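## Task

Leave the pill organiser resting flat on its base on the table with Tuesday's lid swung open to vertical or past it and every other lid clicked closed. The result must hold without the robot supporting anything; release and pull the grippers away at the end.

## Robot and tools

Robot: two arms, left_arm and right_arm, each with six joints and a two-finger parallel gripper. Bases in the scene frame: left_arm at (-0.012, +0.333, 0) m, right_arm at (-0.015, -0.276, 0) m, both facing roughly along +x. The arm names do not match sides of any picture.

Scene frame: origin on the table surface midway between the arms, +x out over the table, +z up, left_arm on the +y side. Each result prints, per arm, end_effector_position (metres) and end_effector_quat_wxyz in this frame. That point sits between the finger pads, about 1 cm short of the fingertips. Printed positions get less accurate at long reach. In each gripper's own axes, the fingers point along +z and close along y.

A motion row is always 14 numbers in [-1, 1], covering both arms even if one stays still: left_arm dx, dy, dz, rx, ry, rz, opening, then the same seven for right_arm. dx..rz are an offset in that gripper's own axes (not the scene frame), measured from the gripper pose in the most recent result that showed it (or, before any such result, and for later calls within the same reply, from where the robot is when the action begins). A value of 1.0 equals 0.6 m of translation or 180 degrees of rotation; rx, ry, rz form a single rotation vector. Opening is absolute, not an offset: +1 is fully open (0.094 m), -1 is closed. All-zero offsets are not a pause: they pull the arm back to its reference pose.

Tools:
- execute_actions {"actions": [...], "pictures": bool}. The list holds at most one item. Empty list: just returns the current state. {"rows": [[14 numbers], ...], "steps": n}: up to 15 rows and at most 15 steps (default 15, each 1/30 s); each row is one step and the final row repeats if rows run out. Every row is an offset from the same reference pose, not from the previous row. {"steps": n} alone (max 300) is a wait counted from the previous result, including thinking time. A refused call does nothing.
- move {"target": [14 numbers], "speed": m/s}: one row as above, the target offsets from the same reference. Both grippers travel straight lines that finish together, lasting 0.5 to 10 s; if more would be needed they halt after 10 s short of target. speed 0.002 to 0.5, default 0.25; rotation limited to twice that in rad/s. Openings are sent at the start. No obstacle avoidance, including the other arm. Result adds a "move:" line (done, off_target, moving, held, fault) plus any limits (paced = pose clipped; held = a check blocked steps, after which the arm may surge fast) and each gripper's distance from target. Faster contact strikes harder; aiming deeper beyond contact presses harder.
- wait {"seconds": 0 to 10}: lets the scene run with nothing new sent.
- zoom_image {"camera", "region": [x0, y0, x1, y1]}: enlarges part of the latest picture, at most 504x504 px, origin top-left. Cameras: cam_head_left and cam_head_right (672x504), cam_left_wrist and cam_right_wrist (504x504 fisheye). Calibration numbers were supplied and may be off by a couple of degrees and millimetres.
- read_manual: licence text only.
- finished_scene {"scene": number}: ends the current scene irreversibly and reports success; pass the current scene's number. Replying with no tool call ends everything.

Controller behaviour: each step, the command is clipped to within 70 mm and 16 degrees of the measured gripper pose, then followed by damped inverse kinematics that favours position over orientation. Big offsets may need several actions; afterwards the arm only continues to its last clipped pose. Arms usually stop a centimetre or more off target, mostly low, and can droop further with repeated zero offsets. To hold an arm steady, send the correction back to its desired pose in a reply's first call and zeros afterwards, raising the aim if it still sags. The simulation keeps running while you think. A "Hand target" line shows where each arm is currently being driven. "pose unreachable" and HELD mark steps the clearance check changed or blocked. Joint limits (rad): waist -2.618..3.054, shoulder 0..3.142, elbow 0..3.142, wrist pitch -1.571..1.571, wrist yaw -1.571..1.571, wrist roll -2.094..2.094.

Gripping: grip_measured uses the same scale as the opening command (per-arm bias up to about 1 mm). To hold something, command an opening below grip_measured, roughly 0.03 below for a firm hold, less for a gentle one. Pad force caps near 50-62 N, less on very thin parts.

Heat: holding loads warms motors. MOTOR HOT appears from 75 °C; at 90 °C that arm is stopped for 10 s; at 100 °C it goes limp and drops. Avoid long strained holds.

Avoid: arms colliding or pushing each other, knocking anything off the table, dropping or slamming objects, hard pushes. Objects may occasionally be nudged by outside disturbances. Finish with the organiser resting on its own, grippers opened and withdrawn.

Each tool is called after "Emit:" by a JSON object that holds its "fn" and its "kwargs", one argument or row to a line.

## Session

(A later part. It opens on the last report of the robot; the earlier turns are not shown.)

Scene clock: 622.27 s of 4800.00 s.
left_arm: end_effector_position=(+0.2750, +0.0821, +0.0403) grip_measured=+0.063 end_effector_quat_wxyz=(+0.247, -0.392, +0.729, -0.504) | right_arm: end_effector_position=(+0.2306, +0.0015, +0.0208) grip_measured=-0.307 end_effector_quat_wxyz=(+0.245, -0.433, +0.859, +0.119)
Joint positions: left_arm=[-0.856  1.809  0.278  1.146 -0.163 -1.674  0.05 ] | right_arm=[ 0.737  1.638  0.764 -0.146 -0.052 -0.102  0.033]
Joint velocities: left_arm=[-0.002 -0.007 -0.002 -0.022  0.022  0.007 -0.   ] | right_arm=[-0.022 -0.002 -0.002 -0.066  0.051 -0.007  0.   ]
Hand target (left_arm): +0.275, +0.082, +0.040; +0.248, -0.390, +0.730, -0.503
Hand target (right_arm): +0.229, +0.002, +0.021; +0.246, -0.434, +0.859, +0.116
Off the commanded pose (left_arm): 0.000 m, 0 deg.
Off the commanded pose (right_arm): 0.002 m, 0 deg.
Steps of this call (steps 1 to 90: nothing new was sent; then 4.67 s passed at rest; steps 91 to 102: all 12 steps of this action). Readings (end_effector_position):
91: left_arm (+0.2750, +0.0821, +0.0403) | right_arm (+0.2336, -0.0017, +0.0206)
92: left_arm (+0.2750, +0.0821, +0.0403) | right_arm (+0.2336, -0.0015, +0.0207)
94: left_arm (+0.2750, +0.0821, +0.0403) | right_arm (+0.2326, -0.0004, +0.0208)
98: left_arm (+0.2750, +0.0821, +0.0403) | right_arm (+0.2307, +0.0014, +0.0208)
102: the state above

Emit:
{"fn": "execute_actions", "kwargs": {
  "actions": [
    {"rows":[[0,0,0,0,0,0,0.064, 0,0,0,0,0,0,-0.2],[0,0,0,0,0,0,0.064, 0,0,0,0,0,0,0.5]],"steps":10}
  ],
  "pictures": false
}}

Emit:
{"fn": "move", "kwargs": {
  "target": [0,0,0,0,0,0,0.064, -0.075,0,-0.12,0,0,0,0.5],
  "speed": 0.15
}}

Scene clock: 636.50 s of 4800.00 s.
left_arm: end_effector_position=(+0.2750, +0.0821, +0.0403) grip_measured=+0.063 end_effector_quat_wxyz=(+0.246, -0.394, +0.728, -0.504) | right_arm: end_effector_position=(+0.2304, +0.0013, +0.0207) grip_measured=+0.498 end_effector_quat_wxyz=(+0.245, -0.433, +0.859, +0.119)
Joint positions: left_arm=[-0.856  1.809  0.278  1.146 -0.163 -1.679  0.05 ] | right_arm=[ 0.737  1.638  0.764 -0.147 -0.052 -0.102  0.07 ]
Joint velocities: left_arm=[-0.002 -0.002 -0.002 -0.051 -0.051 -0.022  0.   ] | right_arm=[ 0.007 -0.002  0.012 -0.051 -0.022  0.022  0.001]
Hand target (left_arm): +0.275, +0.082, +0.040; +0.247, -0.392, +0.729, -0.504
Hand target (right_arm): +0.231, +0.001, +0.021; +0.245, -0.434, +0.859, +0.119
Off the commanded pose (left_arm): 0.000 m, 0 deg.
Off the commanded pose (right_arm): 0.000 m, 0 deg.
Steps of this call (steps 1 to 90: nothing new was sent; then 10.90 s passed at rest; steps 91 to 100: all 10 steps of this action). Readings (end_effector_position):
91: left_arm (+0.2750, +0.0821, +0.0403) | right_arm (+0.2306, +0.0015, +0.0208)
92: left_arm (+0.2750, +0.0821, +0.0403) | right_arm (+0.2306, +0.0015, +0.0208)
94: left_arm (+0.2750, +0.0821, +0.0403) | right_arm (+0.2304, +0.0013, +0.0207)
98: left_arm (+0.2750, +0.0821, +0.0403) | right_arm (+0.2304, +0.0013, +0.0207)
100: the state above

Scene clock: 638.00 s of 4800.00 s.
left_arm: end_effector_position=(+0.2750, +0.0821, +0.0403) grip_measured=+0.063 end_effector_quat_wxyz=(+0.244, -0.396, +0.727, -0.505) | right_arm: end_effector_position=(+0.2232, -0.0064, +0.0859) grip_measured=+0.498 end_effector_quat_wxyz=(+0.224, -0.436, +0.865, +0.111)
Joint positions: left_arm=[-0.856  1.809  0.278  1.146 -0.163 -1.685  0.05 ] | right_arm=[ 0.737  1.498  0.941 -0.512 -0.052 -0.102  0.07 ]
Joint velocities: left_arm=[ 0.002 -0.022  0.012  0.007  0.037 -0.022 -0.001] | right_arm=[-0.012 -0.002 -0.002 -0.022  0.051  0.007 -0.   ]
Hand target (left_arm): +0.275, +0.082, +0.040; +0.245, -0.394, +0.728, -0.505
Hand target (right_arm): +0.229, +0.000, +0.105; +0.245, -0.433, +0.859, +0.119
Off the commanded pose (left_arm): 0.000 m, 0 deg.
Off the commanded pose (right_arm): 0.023 m, 3 deg.
move: off_target (right_arm)
camera_calibration (this result's frames):
cam_left_wrist: T_world_to_cam=[[0.393773, 0.00767972, 0.919176, -0.148584], [-0.845582, -0.389107, 0.365496, 0.283712], [0.360465, -0.92116, -0.146726, 0.1143], [0, 0, 0, 1]] pos_world=[0.257209, 0.216824, 0.0496499]
cam_right_wrist: T_world_to_cam=[[0.629767, -0.764413, -0.138079, -0.129233], [-0.776097, -0.611716, -0.153219, 0.230444], [0.0326573, 0.203655, -0.978498, 0.194919], [0, 0, 0, 1]] pos_world=[0.253868, 0.00248271, 0.208192]

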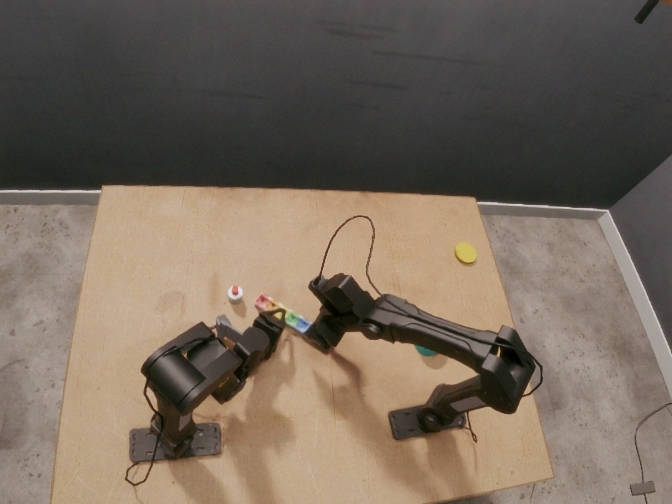

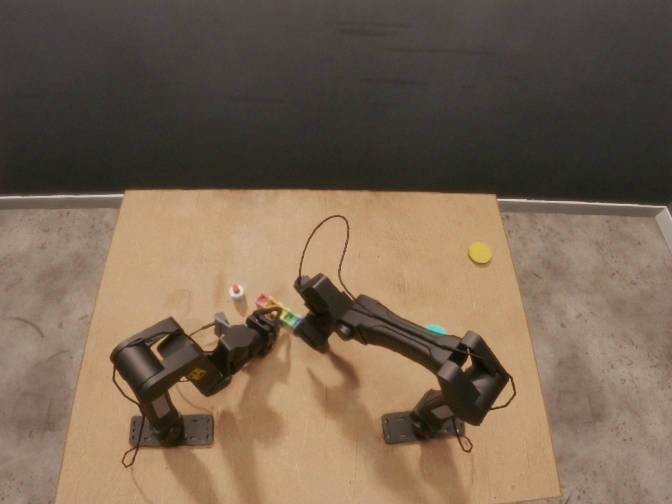

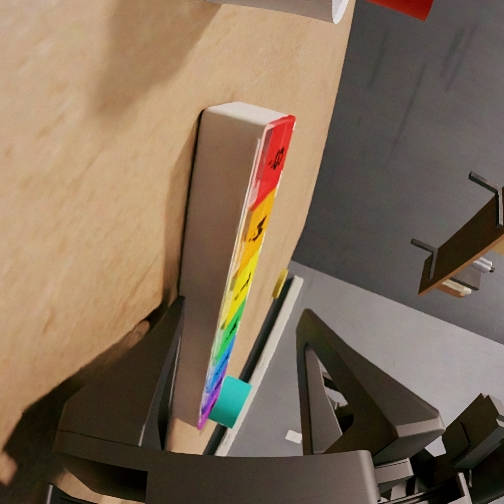

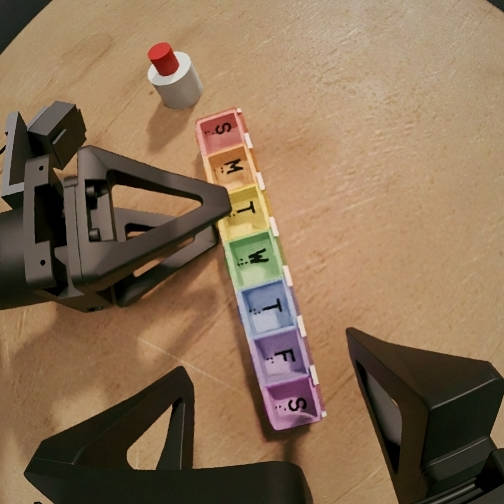

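Emit:
{"fn": "move", "kwargs": {
  "target": [0,0,0,0,0,0,0.064, -0.138,-0.003,0.031,0.125,0.127,0.489,0.447],
  "speed": 0.15
}}

Scene clock: 654.60 s of 4800.00 s.
left_arm: end_effector_position=(+0.2750, +0.0821, +0.0403) grip_measured=+0.063 end_effector_quat_wxyz=(+0.243, -0.398, +0.726, -0.506) | right_arm: end_effector_position=(+0.2698, +0.0579, +0.1030) grip_measured=+0.449 end_effector_quat_wxyz=(-0.001, +0.306, +0.952, -0.009)
Joint positions: left_arm=[-0.856  1.809  0.278  1.146 -0.163 -1.691  0.05 ] | right_arm=[ 0.783  2.288  2.183 -1.482  0.006  1.486  0.068]
Joint velocities: left_arm=[ 0.007  0.002  0.007 -0.022  0.022  0.007  0.   ] | right_arm=[-0.012  0.002  0.007 -0.007  0.051  0.037 -0.001]
Hand target (left_arm): +0.275, +0.082, +0.040; +0.244, -0.396, +0.727, -0.505
Hand target (right_arm): +0.273, +0.058, +0.115; +0.001, +0.313, +0.950, +0.001
Off the commanded pose (left_arm): 0.000 m, 0 deg.
Off the commanded pose (right_arm): 0.007 m, 1 deg.
After step 90, 7.60 s passed at rest.
move: done
camera_calibration (this result's frames):
cam_left_wrist: T_world_to_cam=[[0.396597, 0.0124845, 0.917908, -0.149704], [-0.843618, -0.38931, 0.369794, 0.283015], [0.361967, -0.921022, -0.143867, 0.11376], [0, 0, 0, 1]] pos_world=[0.256952, 0.216825, 0.0491238]
cam_right_wrist: T_world_to_cam=[[-0.784833, -0.619666, 0.00706535, 0.251315], [-0.585503, 0.745203, 0.319155, 0.129907], [-0.203034, 0.246346, -0.947676, 0.255028], [0, 0, 0, 1]] pos_world=[0.325081, -0.00390038, 0.198448]

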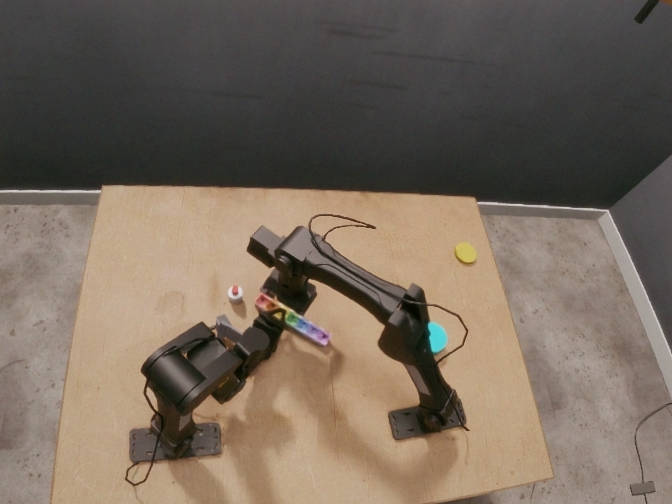

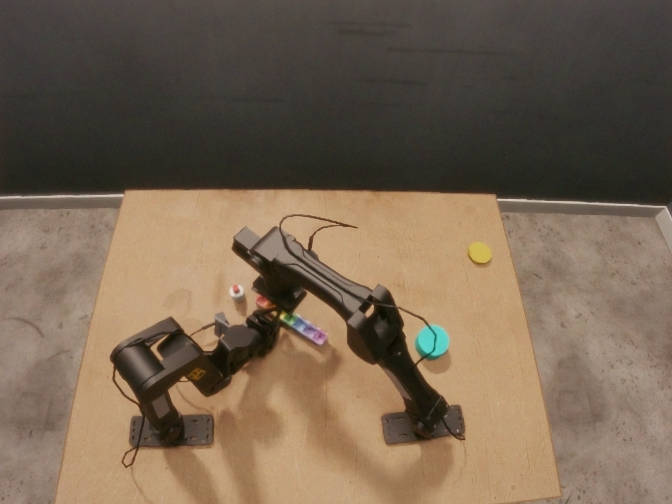

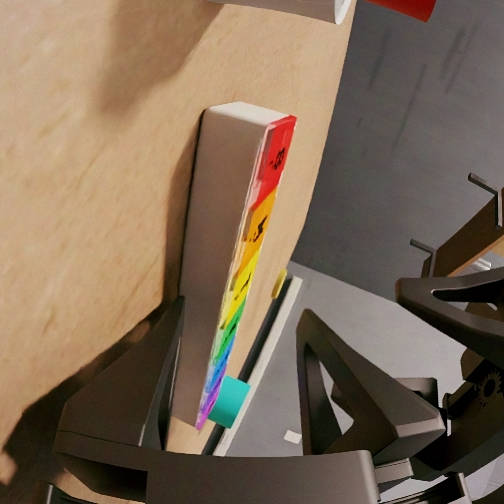

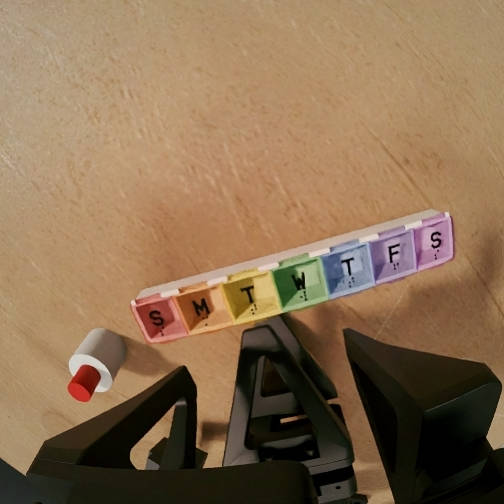

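Emit:
{"fn": "move", "kwargs": {
  "target": [0,0,0,0,0,0,0.064, 0.016,0.014,0.078,0,0,0,0.447],
  "speed": 0.08
}}

Scene clock: 670.47 s of 4800.00 s.
left_arm: end_effector_position=(+0.2750, +0.0821, +0.0403) grip_measured=+0.063 end_effector_quat_wxyz=(+0.241, -0.400, +0.725, -0.507) | right_arm: end_effector_position=(+0.2685, +0.0683, +0.0550) grip_measured=+0.449 end_effector_quat_wxyz=(-0.003, +0.306, +0.952, -0.015)
Joint positions: left_arm=[-0.856  1.809  0.278  1.146 -0.163 -1.696  0.05 ] | right_arm=[ 0.8    2.329  2.061 -1.332  0.006  1.503  0.068]
Joint velocities: left_arm=[-0.007  0.017 -0.007  0.066 -0.007 -0.051  0.001] | right_arm=[ 0.007 -0.017 -0.007  0.007  0.051 -0.007  0.001]
Hand target (left_arm): +0.275, +0.082, +0.040; +0.243, -0.398, +0.726, -0.506
Hand target (right_arm): +0.267, +0.070, +0.056; -0.001, +0.306, +0.952, -0.009
Off the commanded pose (left_arm): 0.000 m, 0 deg.
Off the commanded pose (right_arm): 0.002 m, 1 deg.
After step 90, 11.73 s passed at rest.
move: done
camera_calibration (this result's frames):
cam_left_wrist: T_world_to_cam=[[0.39922, 0.0169694, 0.916698, -0.150745], [-0.841772, -0.389478, 0.3738, 0.28236], [0.363377, -0.920879, -0.141203, 0.113253], [0, 0, 0, 1]] pos_world=[0.25671, 0.216824, 0.0486336]
cam_right_wrist: T_world_to_cam=[[-0.784735, -0.619542, 0.0189169, 0.25632], [-0.583029, 0.748158, 0.316758, 0.136005], [-0.210398, 0.237542, -0.948318, 0.20934], [0, 0, 0, 1]] pos_world=[0.324483, 0.00732034, 0.150591]

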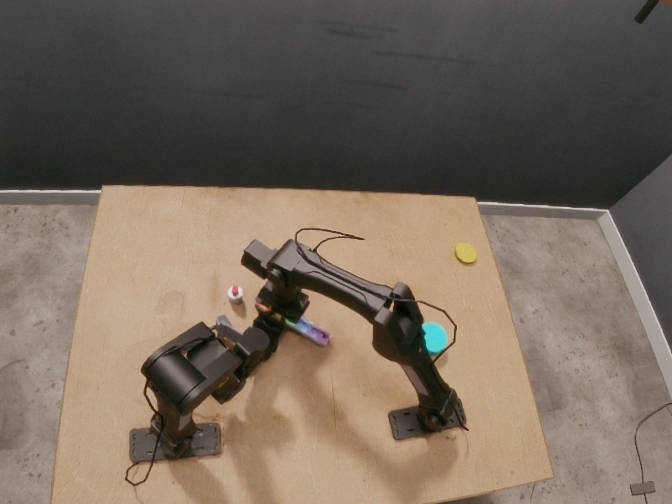

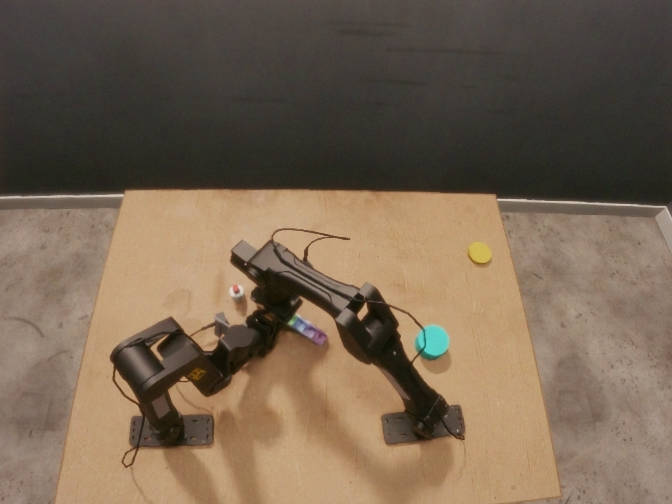

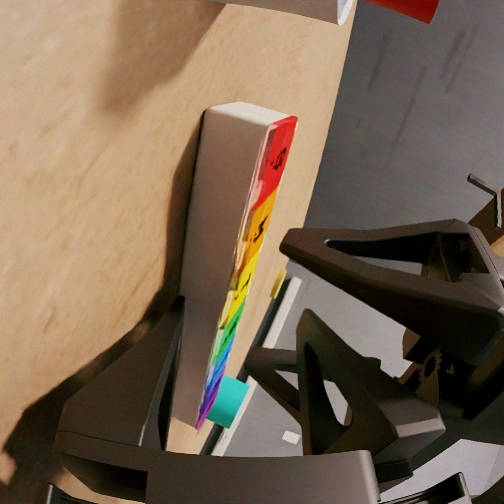

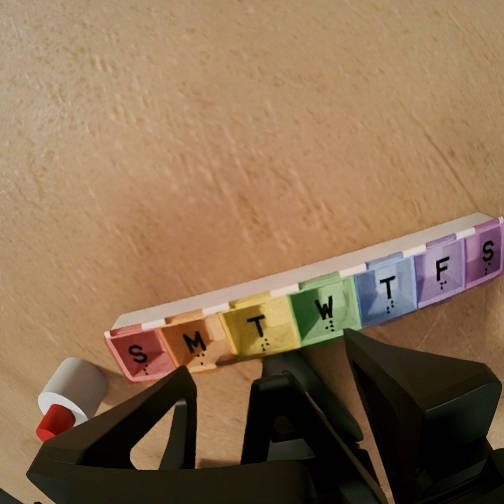

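Emit:
{"fn": "move", "kwargs": {
  "target": [0,0,0,0,0,0,0.064, 0.005,0,0.055,0,0,0,0.447],
  "speed": 0.04
}}

Scene clock: 676.67 s of 4800.00 s.
left_arm: end_effector_position=(+0.2750, +0.0821, +0.0403) grip_measured=+0.063 end_effector_quat_wxyz=(+0.240, -0.402, +0.724, -0.507) | right_arm: end_effector_position=(+0.2711, +0.0716, +0.0413) grip_measured=+0.448 end_effector_quat_wxyz=(+0.002, +0.307, +0.952, -0.002)
Joint positions: left_arm=[-0.856  1.809  0.278  1.146 -0.163 -1.702  0.05 ] | right_arm=[ 0.8    2.32   1.992 -1.245  0.005  1.505  0.068]
Joint velocities: left_arm=[ 0.007 -0.007 -0.022  0.037 -0.022  0.037 -0.   ] | right_arm=[-0.007  0.002  0.007 -0.007 -0.037 -0.066 -0.002]
Hand target (left_arm): +0.275, +0.082, +0.040; +0.241, -0.400, +0.725, -0.507
Hand target (right_arm): +0.265, +0.069, +0.023; -0.003, +0.306, +0.952, -0.015
Off the commanded pose (left_arm): 0.000 m, 0 deg.
Off the commanded pose (right_arm): 0.020 m, 2 deg.
After step 90, 2.10 s passed at rest.
move: off_target (right_arm)
camera_calibration (this result's frames):
cam_left_wrist: T_world_to_cam=[[0.402017, 0.0217749, 0.915373, -0.151856], [-0.839782, -0.389636, 0.378087, 0.281653], [0.364896, -0.920711, -0.138354, 0.112707], [0, 0, 0, 1]] pos_world=[0.256449, 0.21682, 0.0481091]
cam_right_wrist: T_world_to_cam=[[-0.786016, -0.618161, -0.00748311, 0.262046], [-0.587025, 0.742521, 0.322588, 0.140675], [-0.193855, 0.257952, -0.94651, 0.190028], [0, 0, 0, 1]] pos_world=[0.32539, 0.00851395, 0.136445]

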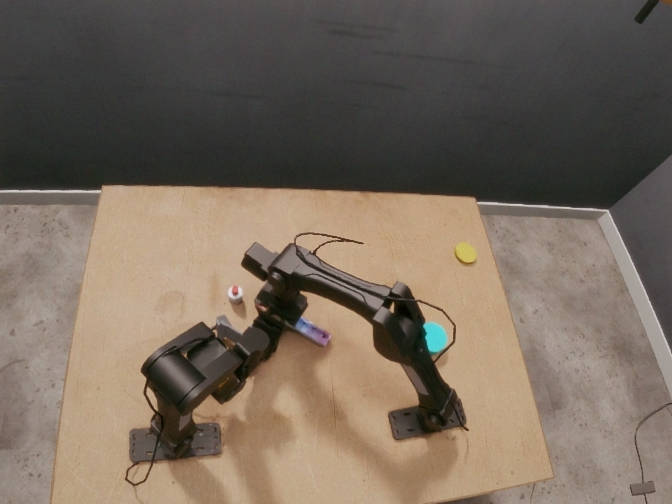

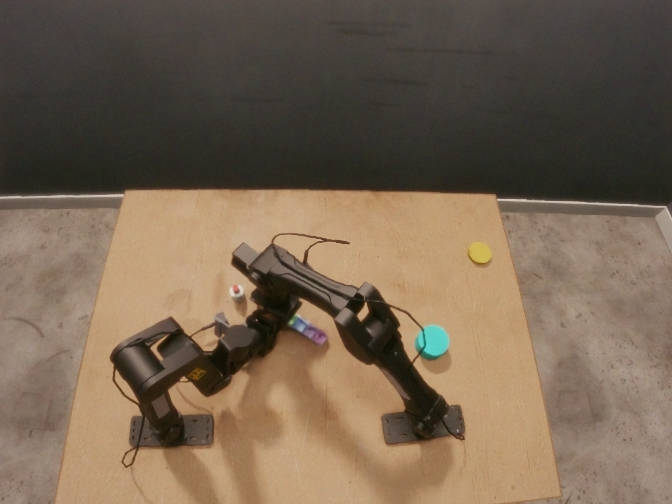

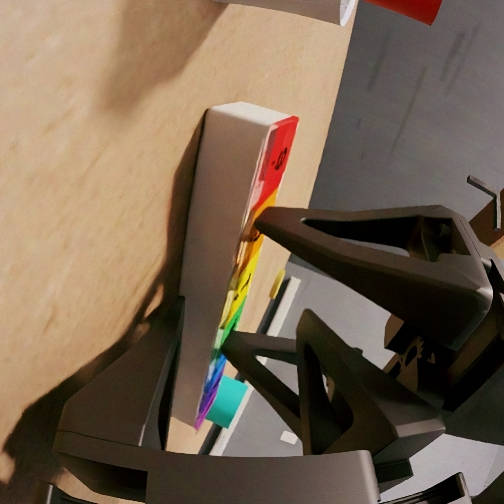

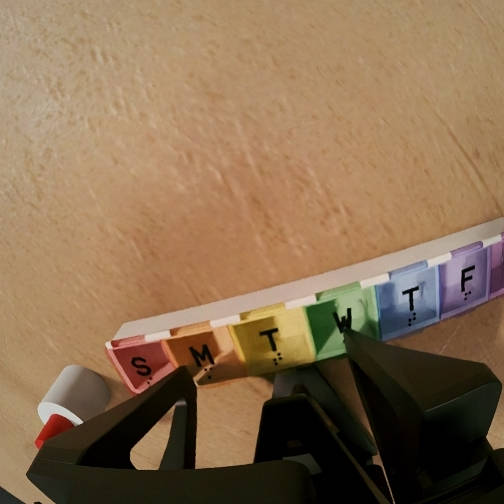

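Emit:
{"fn": "execute_actions", "kwargs": {
  "actions": [
    {"rows":[[0,0,0,0,0,0,0.064, 0.003,-0.007,0.030,0,0,0,0.447],[0,0,0,0,0,0,0.064, 0.003,-0.007,0.034,0,0,0,0.447],[0,0,0,0,0,0,0.064, 0.003,-0.007,0.038,0,0,0,0.447],[0,0,0,0,0,0,0.064, 0.003,-0.007,0.042,0,0,0,0.447],[0,0,0,0,0,0,0.03, 0.003,-0.007,0.042,0,0,0,0.447],[0,0,0,0,0,0,-0.01, 0.003,-0.007,0.042,0,0,0,0.447],[0,0,0,0,0,0,-0.05, 0.003,-0.007,0.042,0,0,0,0.447],[0,0,0,0,0,0,-0.09, 0.003,-0.007,0.042,0,0,0,0.447],[0,0,0,0,0,0,-0.13, 0.003,-0.007,0.042,0,0,0,0.447],[0,0,0,0,0,0,-0.17, 0.003,-0.007,0.042,0,0,0,0.447],[0,0,0,0,0,0,-0.21, 0.003,-0.007,0.042,0,0,0,0.447],[0,0,0,0,0,0,-0.255, 0.003,-0.007,0.042,0,0,0,0.447]],"steps":15}
  ]
}}

Scene clock: 687.23 s of 4800.00 s.
left_arm: end_effector_position=(+0.2750, +0.0821, +0.0403) grip_measured=-0.253 end_effector_quat_wxyz=(+0.238, -0.404, +0.723, -0.508) | right_arm: end_effector_position=(+0.2710, +0.0714, +0.0416) grip_measured=+0.448 end_effector_quat_wxyz=(+0.007, +0.307, +0.952, +0.011)
Joint positions: left_arm=[-0.856  1.809  0.278  1.146 -0.163 -1.707  0.035] | right_arm=[ 0.8    2.287  1.936 -1.194  0.005  1.505  0.068]
Joint velocities: left_arm=[-0.017  0.002 -0.007 -0.066 -0.007  0.022 -0.003] | right_arm=[-0.012 -0.012  0.012  0.007 -0.051 -0.007 -0.001]
Hand target (left_arm): +0.275, +0.082, +0.040; +0.240, -0.402, +0.724, -0.507
Hand target (right_arm): +0.267, +0.069, +0.017; +0.002, +0.307, +0.952, -0.003
Off the commanded pose (left_arm): 0.000 m, 0 deg.
Off the commanded pose (right_arm): 0.026 m, 2 deg.
Steps of this call (steps 1 to 90: nothing new was sent; then 7.07 s passed at rest; steps 91 to 105: all 15 steps of this action). Readings (end_effector_position):
91: left_arm (+0.2750, +0.0821, +0.0403) | right_arm (+0.2711, +0.0715, +0.0413)
92: left_arm (+0.2750, +0.0821, +0.0403) | right_arm (+0.2710, +0.0714, +0.0413)
94: left_arm (+0.2750, +0.0821, +0.0403) | right_arm (+0.2709, +0.0714, +0.0413)
98: left_arm (+0.2750, +0.0821, +0.0403) | right_arm (+0.2710, +0.0714, +0.0415)
105: the state above
camera_calibration (this result's frames):
cam_left_wrist: T_world_to_cam=[[0.404614, 0.0262602, 0.91411, -0.152888], [-0.837912, -0.389764, 0.382083, 0.280988], [0.366321, -0.92054, -0.1357, 0.112194], [0, 0, 0, 1]] pos_world=[0.256205, 0.216813, 0.0476204]
cam_right_wrist: T_world_to_cam=[[-0.785643, -0.617708, -0.0346818, 0.262826], [-0.592787, 0.73553, 0.328024, 0.14244], [-0.177113, 0.278268, -0.944033, 0.184291], [0, 0, 0, 1]] pos_world=[0.323564, 0.0062982, 0.136368]

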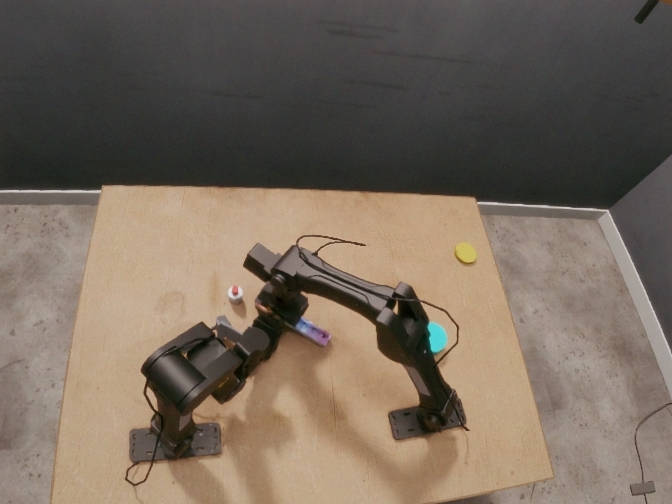

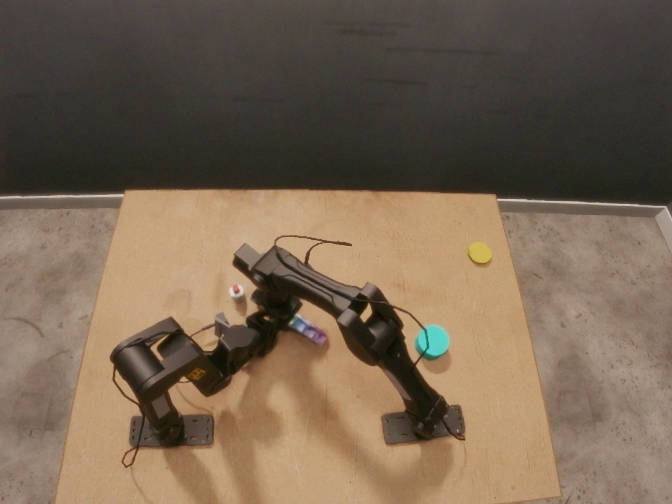

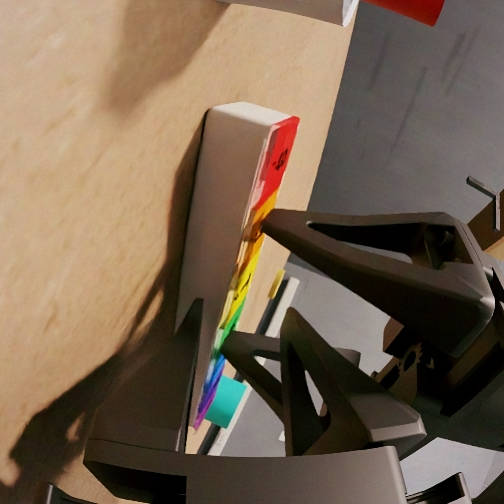

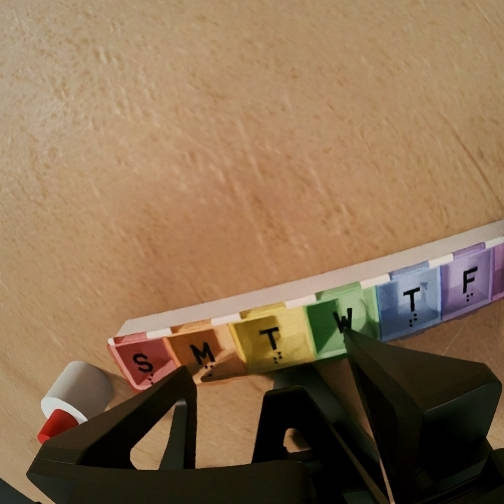

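Emit:
{"fn": "execute_actions", "kwargs": {
  "actions": [
    {"rows":[[0.001,-0.0124,0,0.0095,0.001,0,-0.255, 0.003,-0.007,0.042,0,0,0,0.447],[0.002,-0.0207,0,0.016,0.002,0,-0.255, 0.003,-0.007,0.042,0,0,0,0.447],[0.003,-0.029,0,0.022,0.003,0,-0.255, 0.003,-0.007,0.042,0,0,0,0.447],[0.004,-0.037,0,0.0284,0.004,0,-0.255, 0.003,-0.007,0.042,0,0,0,0.447],[0.005,-0.045,0,0.035,0.005,0,-0.255, 0.003,-0.007,0.042,0,0,0,0.447],[0.006,-0.0535,0,0.041,0.006,0,-0.255, 0.003,-0.007,0.042,0,0,0,0.447],[0.007,-0.062,0,0.047,0.006,0,-0.255, 0.003,-0.007,0.042,0,0,0,0.447],[0.008,-0.068,0,0.052,0.007,0,-0.255, 0.003,-0.007,0.042,0,0,0,0.447],[0.009,-0.074,0,0.057,0.008,0,-0.255, 0.003,-0.007,0.042,0,0,0,0.447],[0.010,-0.082,0,0.063,0.009,0,-0.255, 0.003,-0.007,0.042,0,0,0,0.447]],"steps":15}
  ]
}}

Scene clock: 693.30 s of 4800.00 s.
left_arm: end_effector_position=(+0.2799, +0.0759, +0.0611) grip_measured=-0.254 end_effector_quat_wxyz=(+0.252, -0.387, +0.702, -0.543) | right_arm: end_effector_position=(+0.2715, +0.0709, +0.0424) grip_measured=+0.448 end_effector_quat_wxyz=(+0.014, +0.306, +0.952, +0.022)
Joint positions: left_arm=[-0.856  1.814  0.278  1.245 -0.158 -1.688  0.035] | right_arm=[ 0.8    2.257  1.889 -1.151  0.009  1.504  0.068]
Joint velocities: left_arm=[-0.027  0.081 -0.007  0.125 -0.051 -0.037  0.001] | right_arm=[-0.012 -0.007 -0.007  0.022 -0.007  0.066  0.   ]
Hand target (left_arm): +0.287, +0.070, +0.086; +0.267, -0.371, +0.674, -0.580
Hand target (right_arm): +0.267, +0.069, +0.017; +0.007, +0.307, +0.952, +0.010
Off the commanded pose (left_arm): 0.027 m, 6 deg.
Off the commanded pose (right_arm): 0.026 m, 1 deg.
Steps of this call (steps 1 to 90: nothing new was sent; then 2.57 s passed at rest; steps 91 to 105: all 15 steps of this action). Readings (end_effector_position):
91: left_arm (+0.2751, +0.0821, +0.0405) | right_arm (+0.2708, +0.0712, +0.0416)
92: left_arm (+0.2753, +0.0819, +0.0412) | right_arm (+0.2708, +0.0712, +0.0418)
94: left_arm (+0.2762, +0.0808, +0.0447) | right_arm (+0.2708, +0.0712, +0.0421)
98: left_arm (+0.2769, +0.0798, +0.0477) | right_arm (+0.2708, +0.0711, +0.0423)
105: the state above
camera_calibration (this result's frames):
cam_left_wrist: T_world_to_cam=[[0.336153, 0.0715249, 0.939087, -0.159514], [-0.868848, -0.361253, 0.338525, 0.283829], [0.363461, -0.929721, -0.0592921, 0.104347], [0, 0, 0, 1]] pos_world=[0.2623, 0.210957, 0.0599007]
cam_right_wrist: T_world_to_cam=[[-0.784343, -0.617368, -0.0605176, 0.263619], [-0.599635, 0.729576, 0.328871, 0.14515], [-0.158882, 0.294236, -0.942434, 0.179104], [0, 0, 0, 1]] pos_world=[0.322261, 0.00415295, 0.137011]

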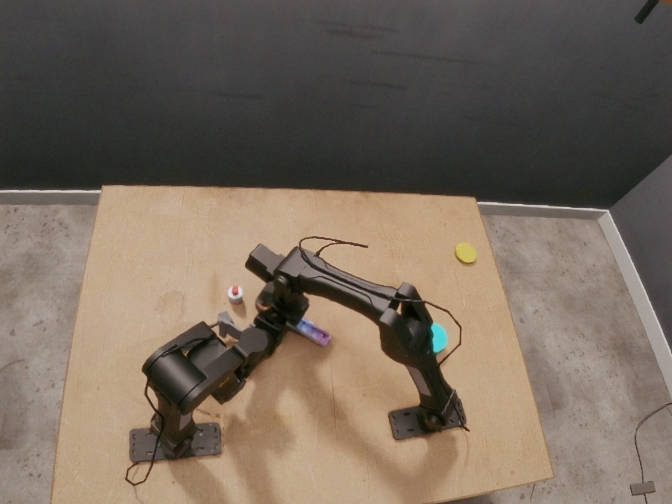

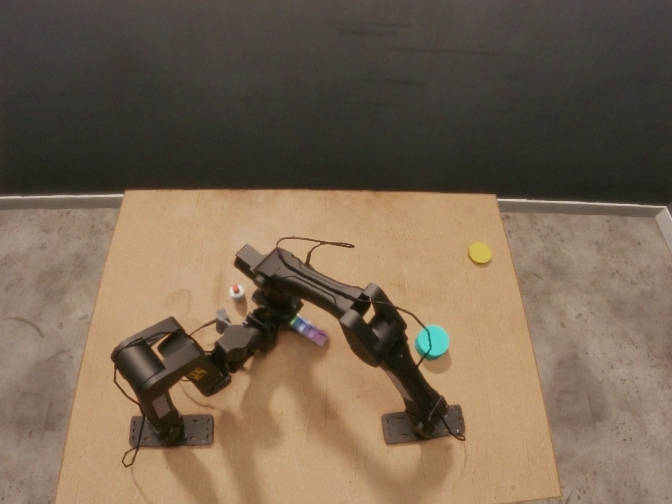

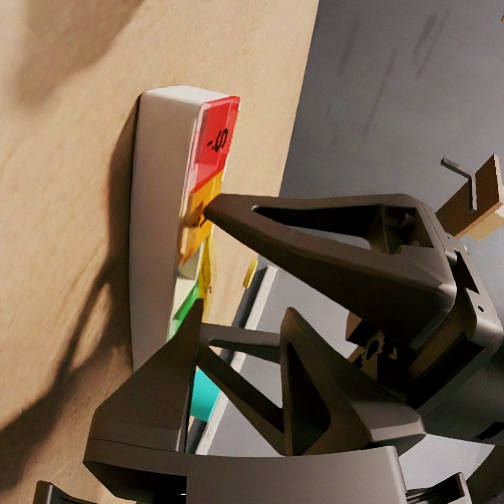

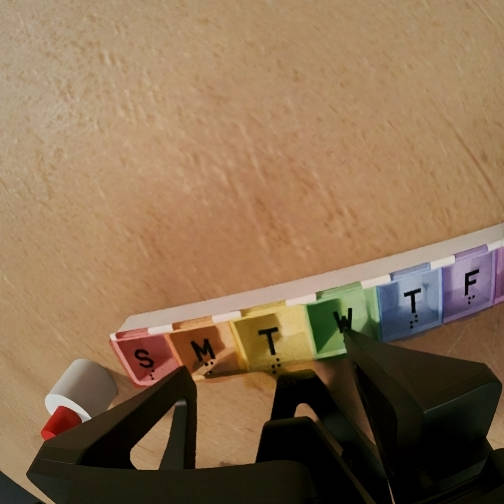

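Emit:
{"fn": "execute_actions", "kwargs": {
  "actions": []
}}

Scene clock: 705.97 s of 4800.00 s.
left_arm: end_effector_position=(+0.2801, +0.0757, +0.0614) grip_measured=-0.254 end_effector_quat_wxyz=(+0.253, -0.385, +0.701, -0.544) | right_arm: end_effector_position=(+0.2716, +0.0707, +0.0424) grip_measured=+0.448 end_effector_quat_wxyz=(+0.014, +0.307, +0.951, +0.022)
Joint positions: left_arm=[-0.856  1.82   0.278  1.255 -0.158 -1.684  0.035] | right_arm=[ 0.8    2.257  1.889 -1.151  0.009  1.504  0.068]
Joint velocities: left_arm=[ 0.002 -0.002  0.002  0.051 -0.037 -0.037  0.   ] | right_arm=[-0.017 -0.012  0.007 -0.022 -0.007 -0.022 -0.   ]
Hand target (left_arm): +0.287, +0.070, +0.086; +0.267, -0.371, +0.674, -0.581
Hand target (right_arm): +0.267, +0.069, +0.017; +0.007, +0.307, +0.952, +0.010
Off the commanded pose (left_arm): 0.027 m, 6 deg.
Off the commanded pose (right_arm): 0.026 m, 1 deg.
Steps of this call (steps 1 to 90: nothing new was sent; then 9.67 s passed at rest). Readings (end_effector_position):
1: left_arm (+0.2800, +0.0758, +0.0612) | right_arm (+0.2716, +0.0707, +0.0424)
2: left_arm (+0.2800, +0.0758, +0.0612) | right_arm (+0.2716, +0.0707, +0.0424)
4: left_arm (+0.2801, +0.0757, +0.0613) | right_arm (+0.2716, +0.0707, +0.0424)
8: left_arm (+0.2801, +0.0757, +0.0613) | right_arm (+0.2716, +0.0707, +0.0424)
90: the state above
camera_calibration (this result's frames):
cam_left_wrist: T_world_to_cam=[[0.331245, 0.0709024, 0.940877, -0.158537], [-0.871061, -0.360305, 0.333817, 0.284697], [0.362671, -0.930136, -0.0575887, 0.104176], [0, 0, 0, 1]] pos_world=[0.262722, 0.210716, 0.0601262]
cam_right_wrist: T_world_to_cam=[[-0.784578, -0.617069, -0.0605176, 0.263698], [-0.599357, 0.729805, 0.328871, 0.145218], [-0.15877, 0.294296, -0.942434, 0.179122], [0, 0, 0, 1]] pos_world=[0.322368, 0.00402418, 0.137011]

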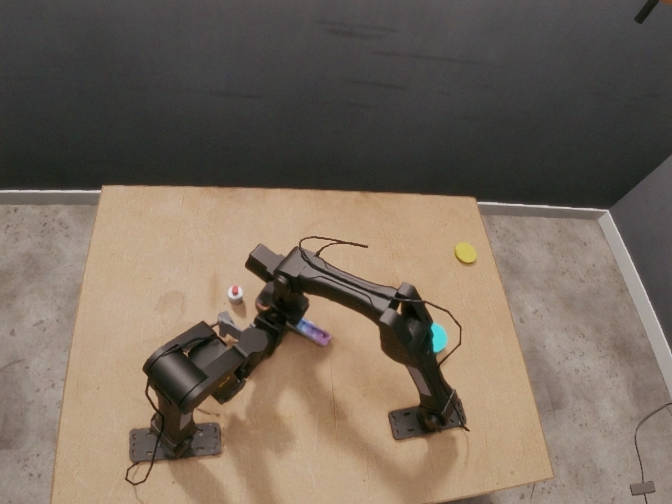

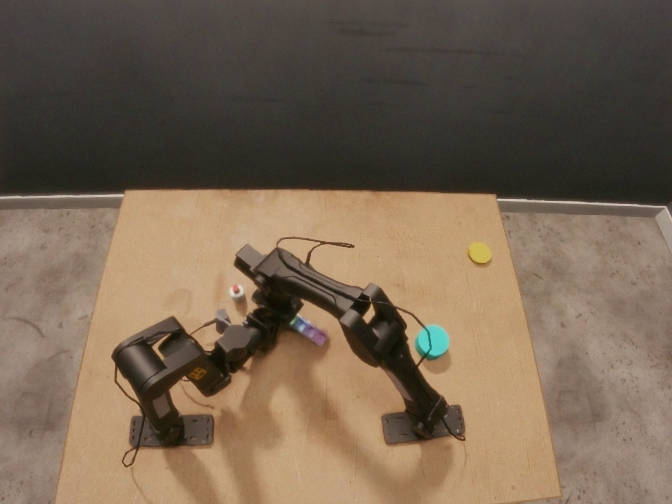

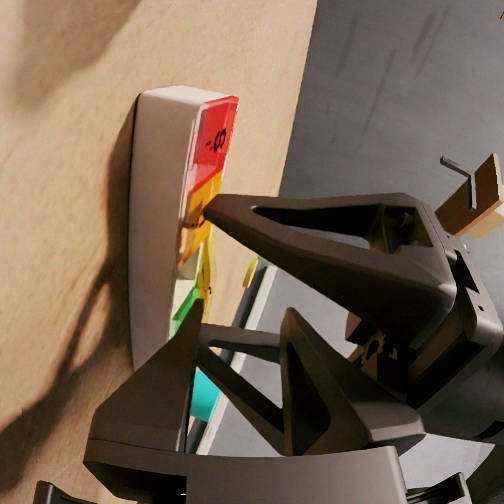

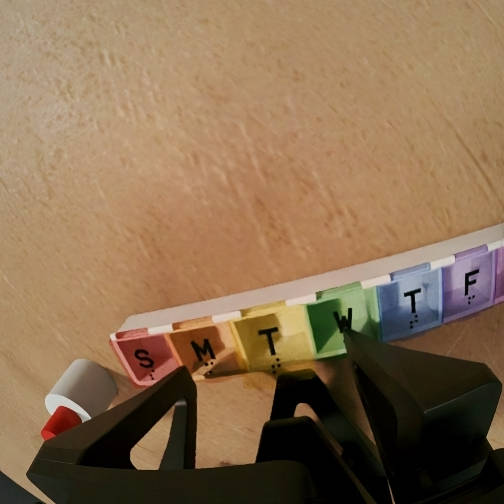

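Emit:
{"fn": "zoom_image", "kwargs": {
  "camera": "cam_left_wrist",
  "region": [120, 160, 320, 380]
}}

Emit:
{"fn": "zoom_image", "kwargs": {
  "camera": "cam_right_wrist",
  "region": [150, 270, 400, 450]
}}

Region (120, 160, 320, 380) of cam_left_wrist's 504x504 image, scaled by 2.291, with more detail than that image has; it fills the left 458 columns of this view, and the rest is white.

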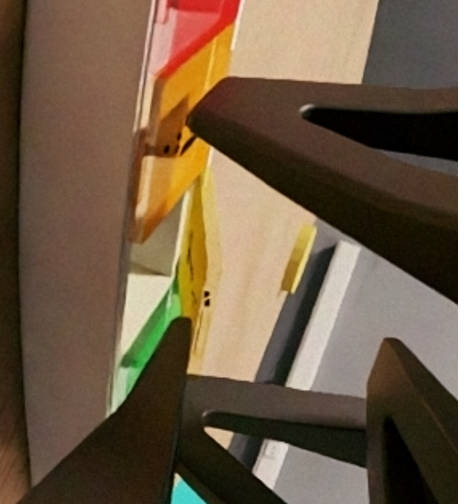

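Region (150, 270, 400, 450) of cam_right_wrist's 504x504 image, scaled by 2.016, with more detail than that image has; it fills the top 363 rows of this view, and the rest is white.

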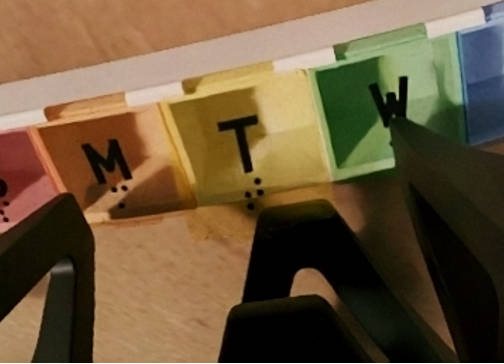

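Emit:
{"fn": "execute_actions", "kwargs": {
  "actions": [
    {"rows":[[0.002,-0.012,0,0.009,0.001,0,-0.254,0.003,-0.007,0.042,0,0,0,0.447],[0.003,-0.02,0,0.016,0.002,0,-0.254,0.003,-0.007,0.042,0,0,0,0.447],[0.004,-0.029,0,0.022,0.003,0,-0.254,0.003,-0.007,0.042,0,0,0,0.447],[0.005,-0.037,0,0.028,0.004,0,-0.254,0.003,-0.007,0.042,0,0,0,0.447],[0.006,-0.045,0,0.035,0.005,0,-0.254,0.003,-0.007,0.042,0,0,0,0.447],[0.007,-0.053,0,0.041,0.0056,0,-0.254,0.003,-0.007,0.042,0,0,0,0.447]],"steps":15}
  ]
}}

Scene clock: 725.47 s of 4800.00 s.
left_arm: end_effector_position=(+0.2797, +0.0747, +0.0621) grip_measured=-0.254 end_effector_quat_wxyz=(+0.255, -0.379, +0.704, -0.544) | right_arm: end_effector_position=(+0.2715, +0.0705, +0.0429) grip_measured=+0.448 end_effector_quat_wxyz=(+0.018, +0.306, +0.951, +0.032)
Joint positions: left_arm=[-0.856  1.82   0.278  1.258 -0.152 -1.671  0.035] | right_arm=[ 0.8    2.233  1.848 -1.114  0.009  1.504  0.068]
Joint velocities: left_arm=[ 0.002  0.002  0.012  0.007 -0.037  0.037 -0.001] | right_arm=[ 0.002 -0.012  0.002 -0.022  0.037  0.037 -0.001]
Hand target (left_arm): +0.285, +0.069, +0.092; +0.270, -0.364, +0.669, -0.589
Hand target (right_arm): +0.268, +0.069, +0.018; +0.014, +0.306, +0.952, +0.021
Off the commanded pose (left_arm): 0.031 m, 7 deg.
Off the commanded pose (right_arm): 0.026 m, 1 deg.
Steps of this call (steps 1 to 90: nothing new was sent; then 16.00 s passed at rest; steps 91 to 105: all 15 steps of this action). Readings (end_effector_position):
91: left_arm (+0.2800, +0.0758, +0.0608) | right_arm (+0.2714, +0.0705, +0.0422)
92: left_arm (+0.2798, +0.0756, +0.0606) | right_arm (+0.2714, +0.0705, +0.0425)
94: left_arm (+0.2795, +0.0750, +0.0610) | right_arm (+0.2715, +0.0705, +0.0428)
98: left_arm (+0.2797, +0.0747, +0.0620) | right_arm (+0.2715, +0.0705, +0.0429)
105: the state above
camera_calibration (this result's frames):
cam_left_wrist: T_world_to_cam=[[0.324153, 0.0619097, 0.943977, -0.156488], [-0.876962, -0.35455, 0.324394, 0.285523], [0.35477, -0.932985, -0.0606361, 0.106099], [0, 0, 0, 1]] pos_world=[0.263478, 0.209909, 0.0615326]
cam_right_wrist: T_world_to_cam=[[-0.783359, -0.616176, -0.0817099, 0.263996], [-0.604216, 0.724032, 0.332717, 0.146658], [-0.145851, 0.310007, -0.93948, 0.174892], [0, 0, 0, 1]] pos_world=[0.320925, 0.00226545, 0.137084]

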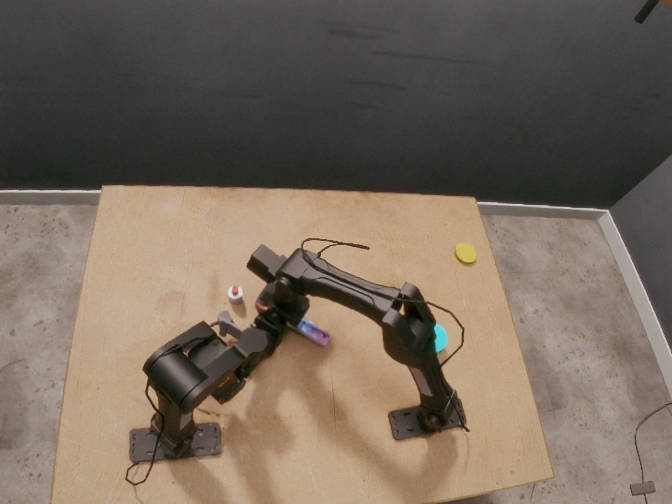

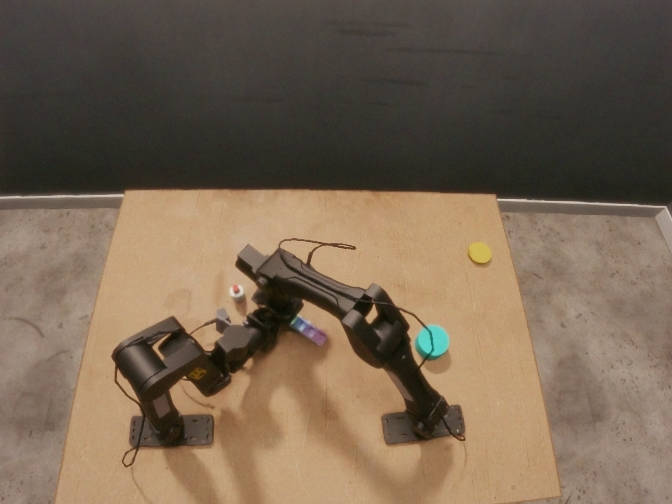

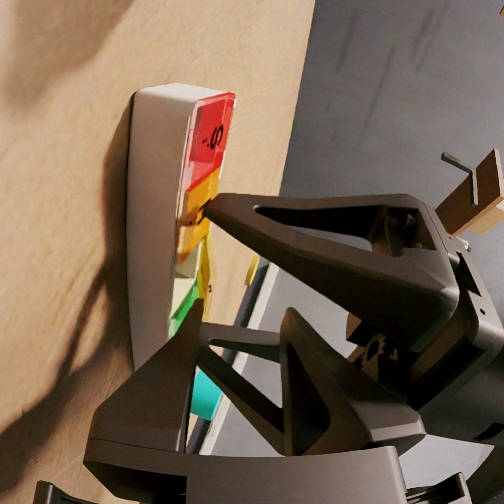

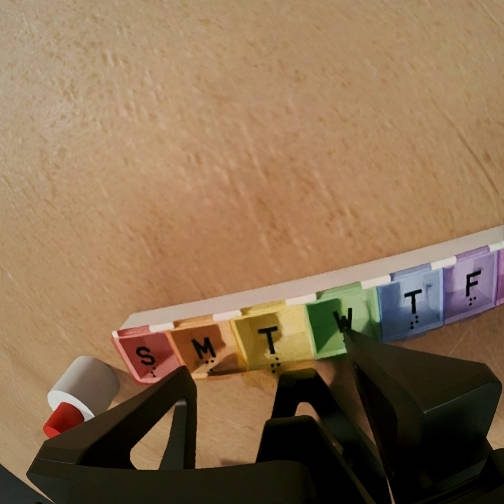

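Emit:
{"fn": "move", "kwargs": {
  "target": [0,-0.012,0,0.009,0,0,-0.254,0,0,-0.09,0,0,0,0.447],
  "speed": 0.08
}}

Scene clock: 768.57 s of 4800.00 s.
left_arm: end_effector_position=(+0.2798, +0.0743, +0.0634) grip_measured=-0.254 end_effector_quat_wxyz=(+0.254, -0.379, +0.702, -0.547) | right_arm: end_effector_position=(+0.2652, +0.0629, +0.0736) grip_measured=+0.448 end_effector_quat_wxyz=(+0.010, +0.306, +0.952, +0.012)
Joint positions: left_arm=[-0.856  1.82   0.278  1.263 -0.151 -1.674  0.035] | right_arm=[ 0.8    2.224  1.959 -1.276  0.009  1.504  0.068]
Joint velocities: left_arm=[ 0.007  0.002 -0.012  0.022 -0.022  0.081 -0.   ] | right_arm=[-0.002 -0.007  0.007  0.022 -0.007 -0.022  0.001]
Hand target (left_arm): +0.281, +0.074, +0.069; +0.260, -0.375, +0.696, -0.554
Hand target (right_arm): +0.268, +0.066, +0.096; +0.018, +0.306, +0.951, +0.032
Off the commanded pose (left_arm): 0.006 m, 1 deg.
Off the commanded pose (right_arm): 0.024 m, 2 deg.
After step 90, 38.83 s passed at rest.
move: off_target (right_arm)
camera_calibration (this result's frames):
cam_left_wrist: T_world_to_cam=[[0.322267, 0.0681241, 0.944194, -0.157728], [-0.877709, -0.352155, 0.324983, 0.285055], [0.354642, -0.933459, -0.0536949, 0.105344], [0, 0, 0, 1]] pos_world=[0.263666, 0.209463, 0.0619444]
cam_right_wrist: T_world_to_cam=[[-0.785023, -0.618195, -0.0396705, 0.254317], [-0.595196, 0.734969, 0.324903, 0.135664], [-0.171697, 0.278668, -0.944915, 0.214419], [0, 0, 0, 1]] pos_world=[0.317206, -0.00224335, 0.168619]

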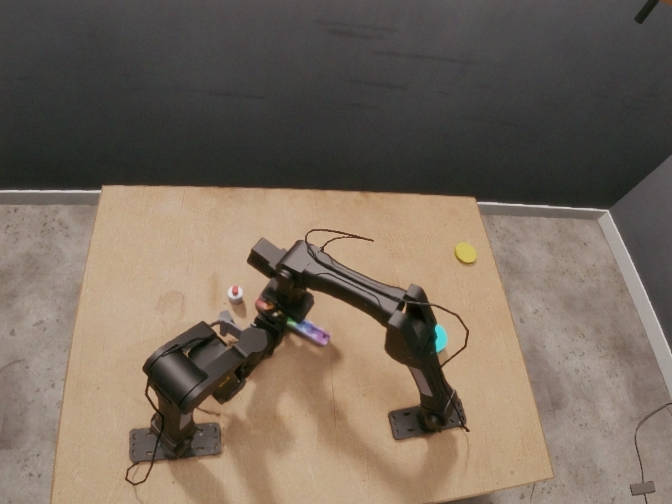

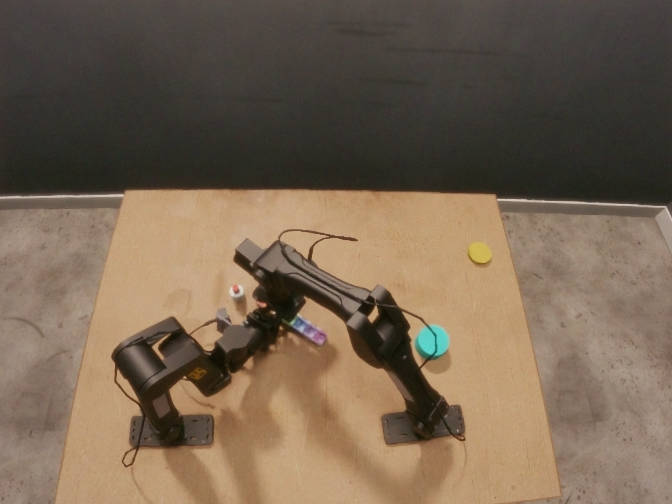

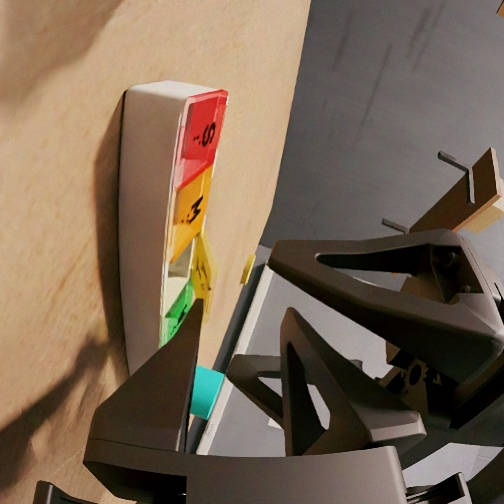

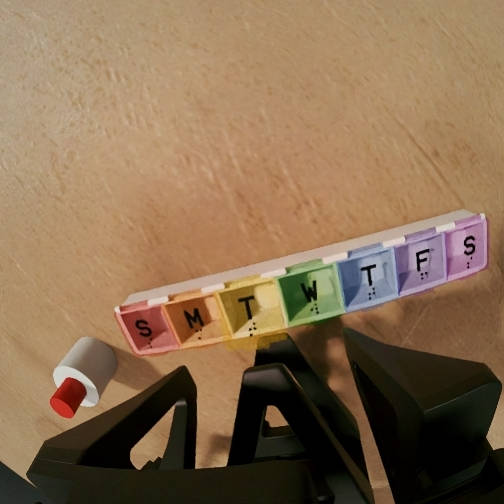

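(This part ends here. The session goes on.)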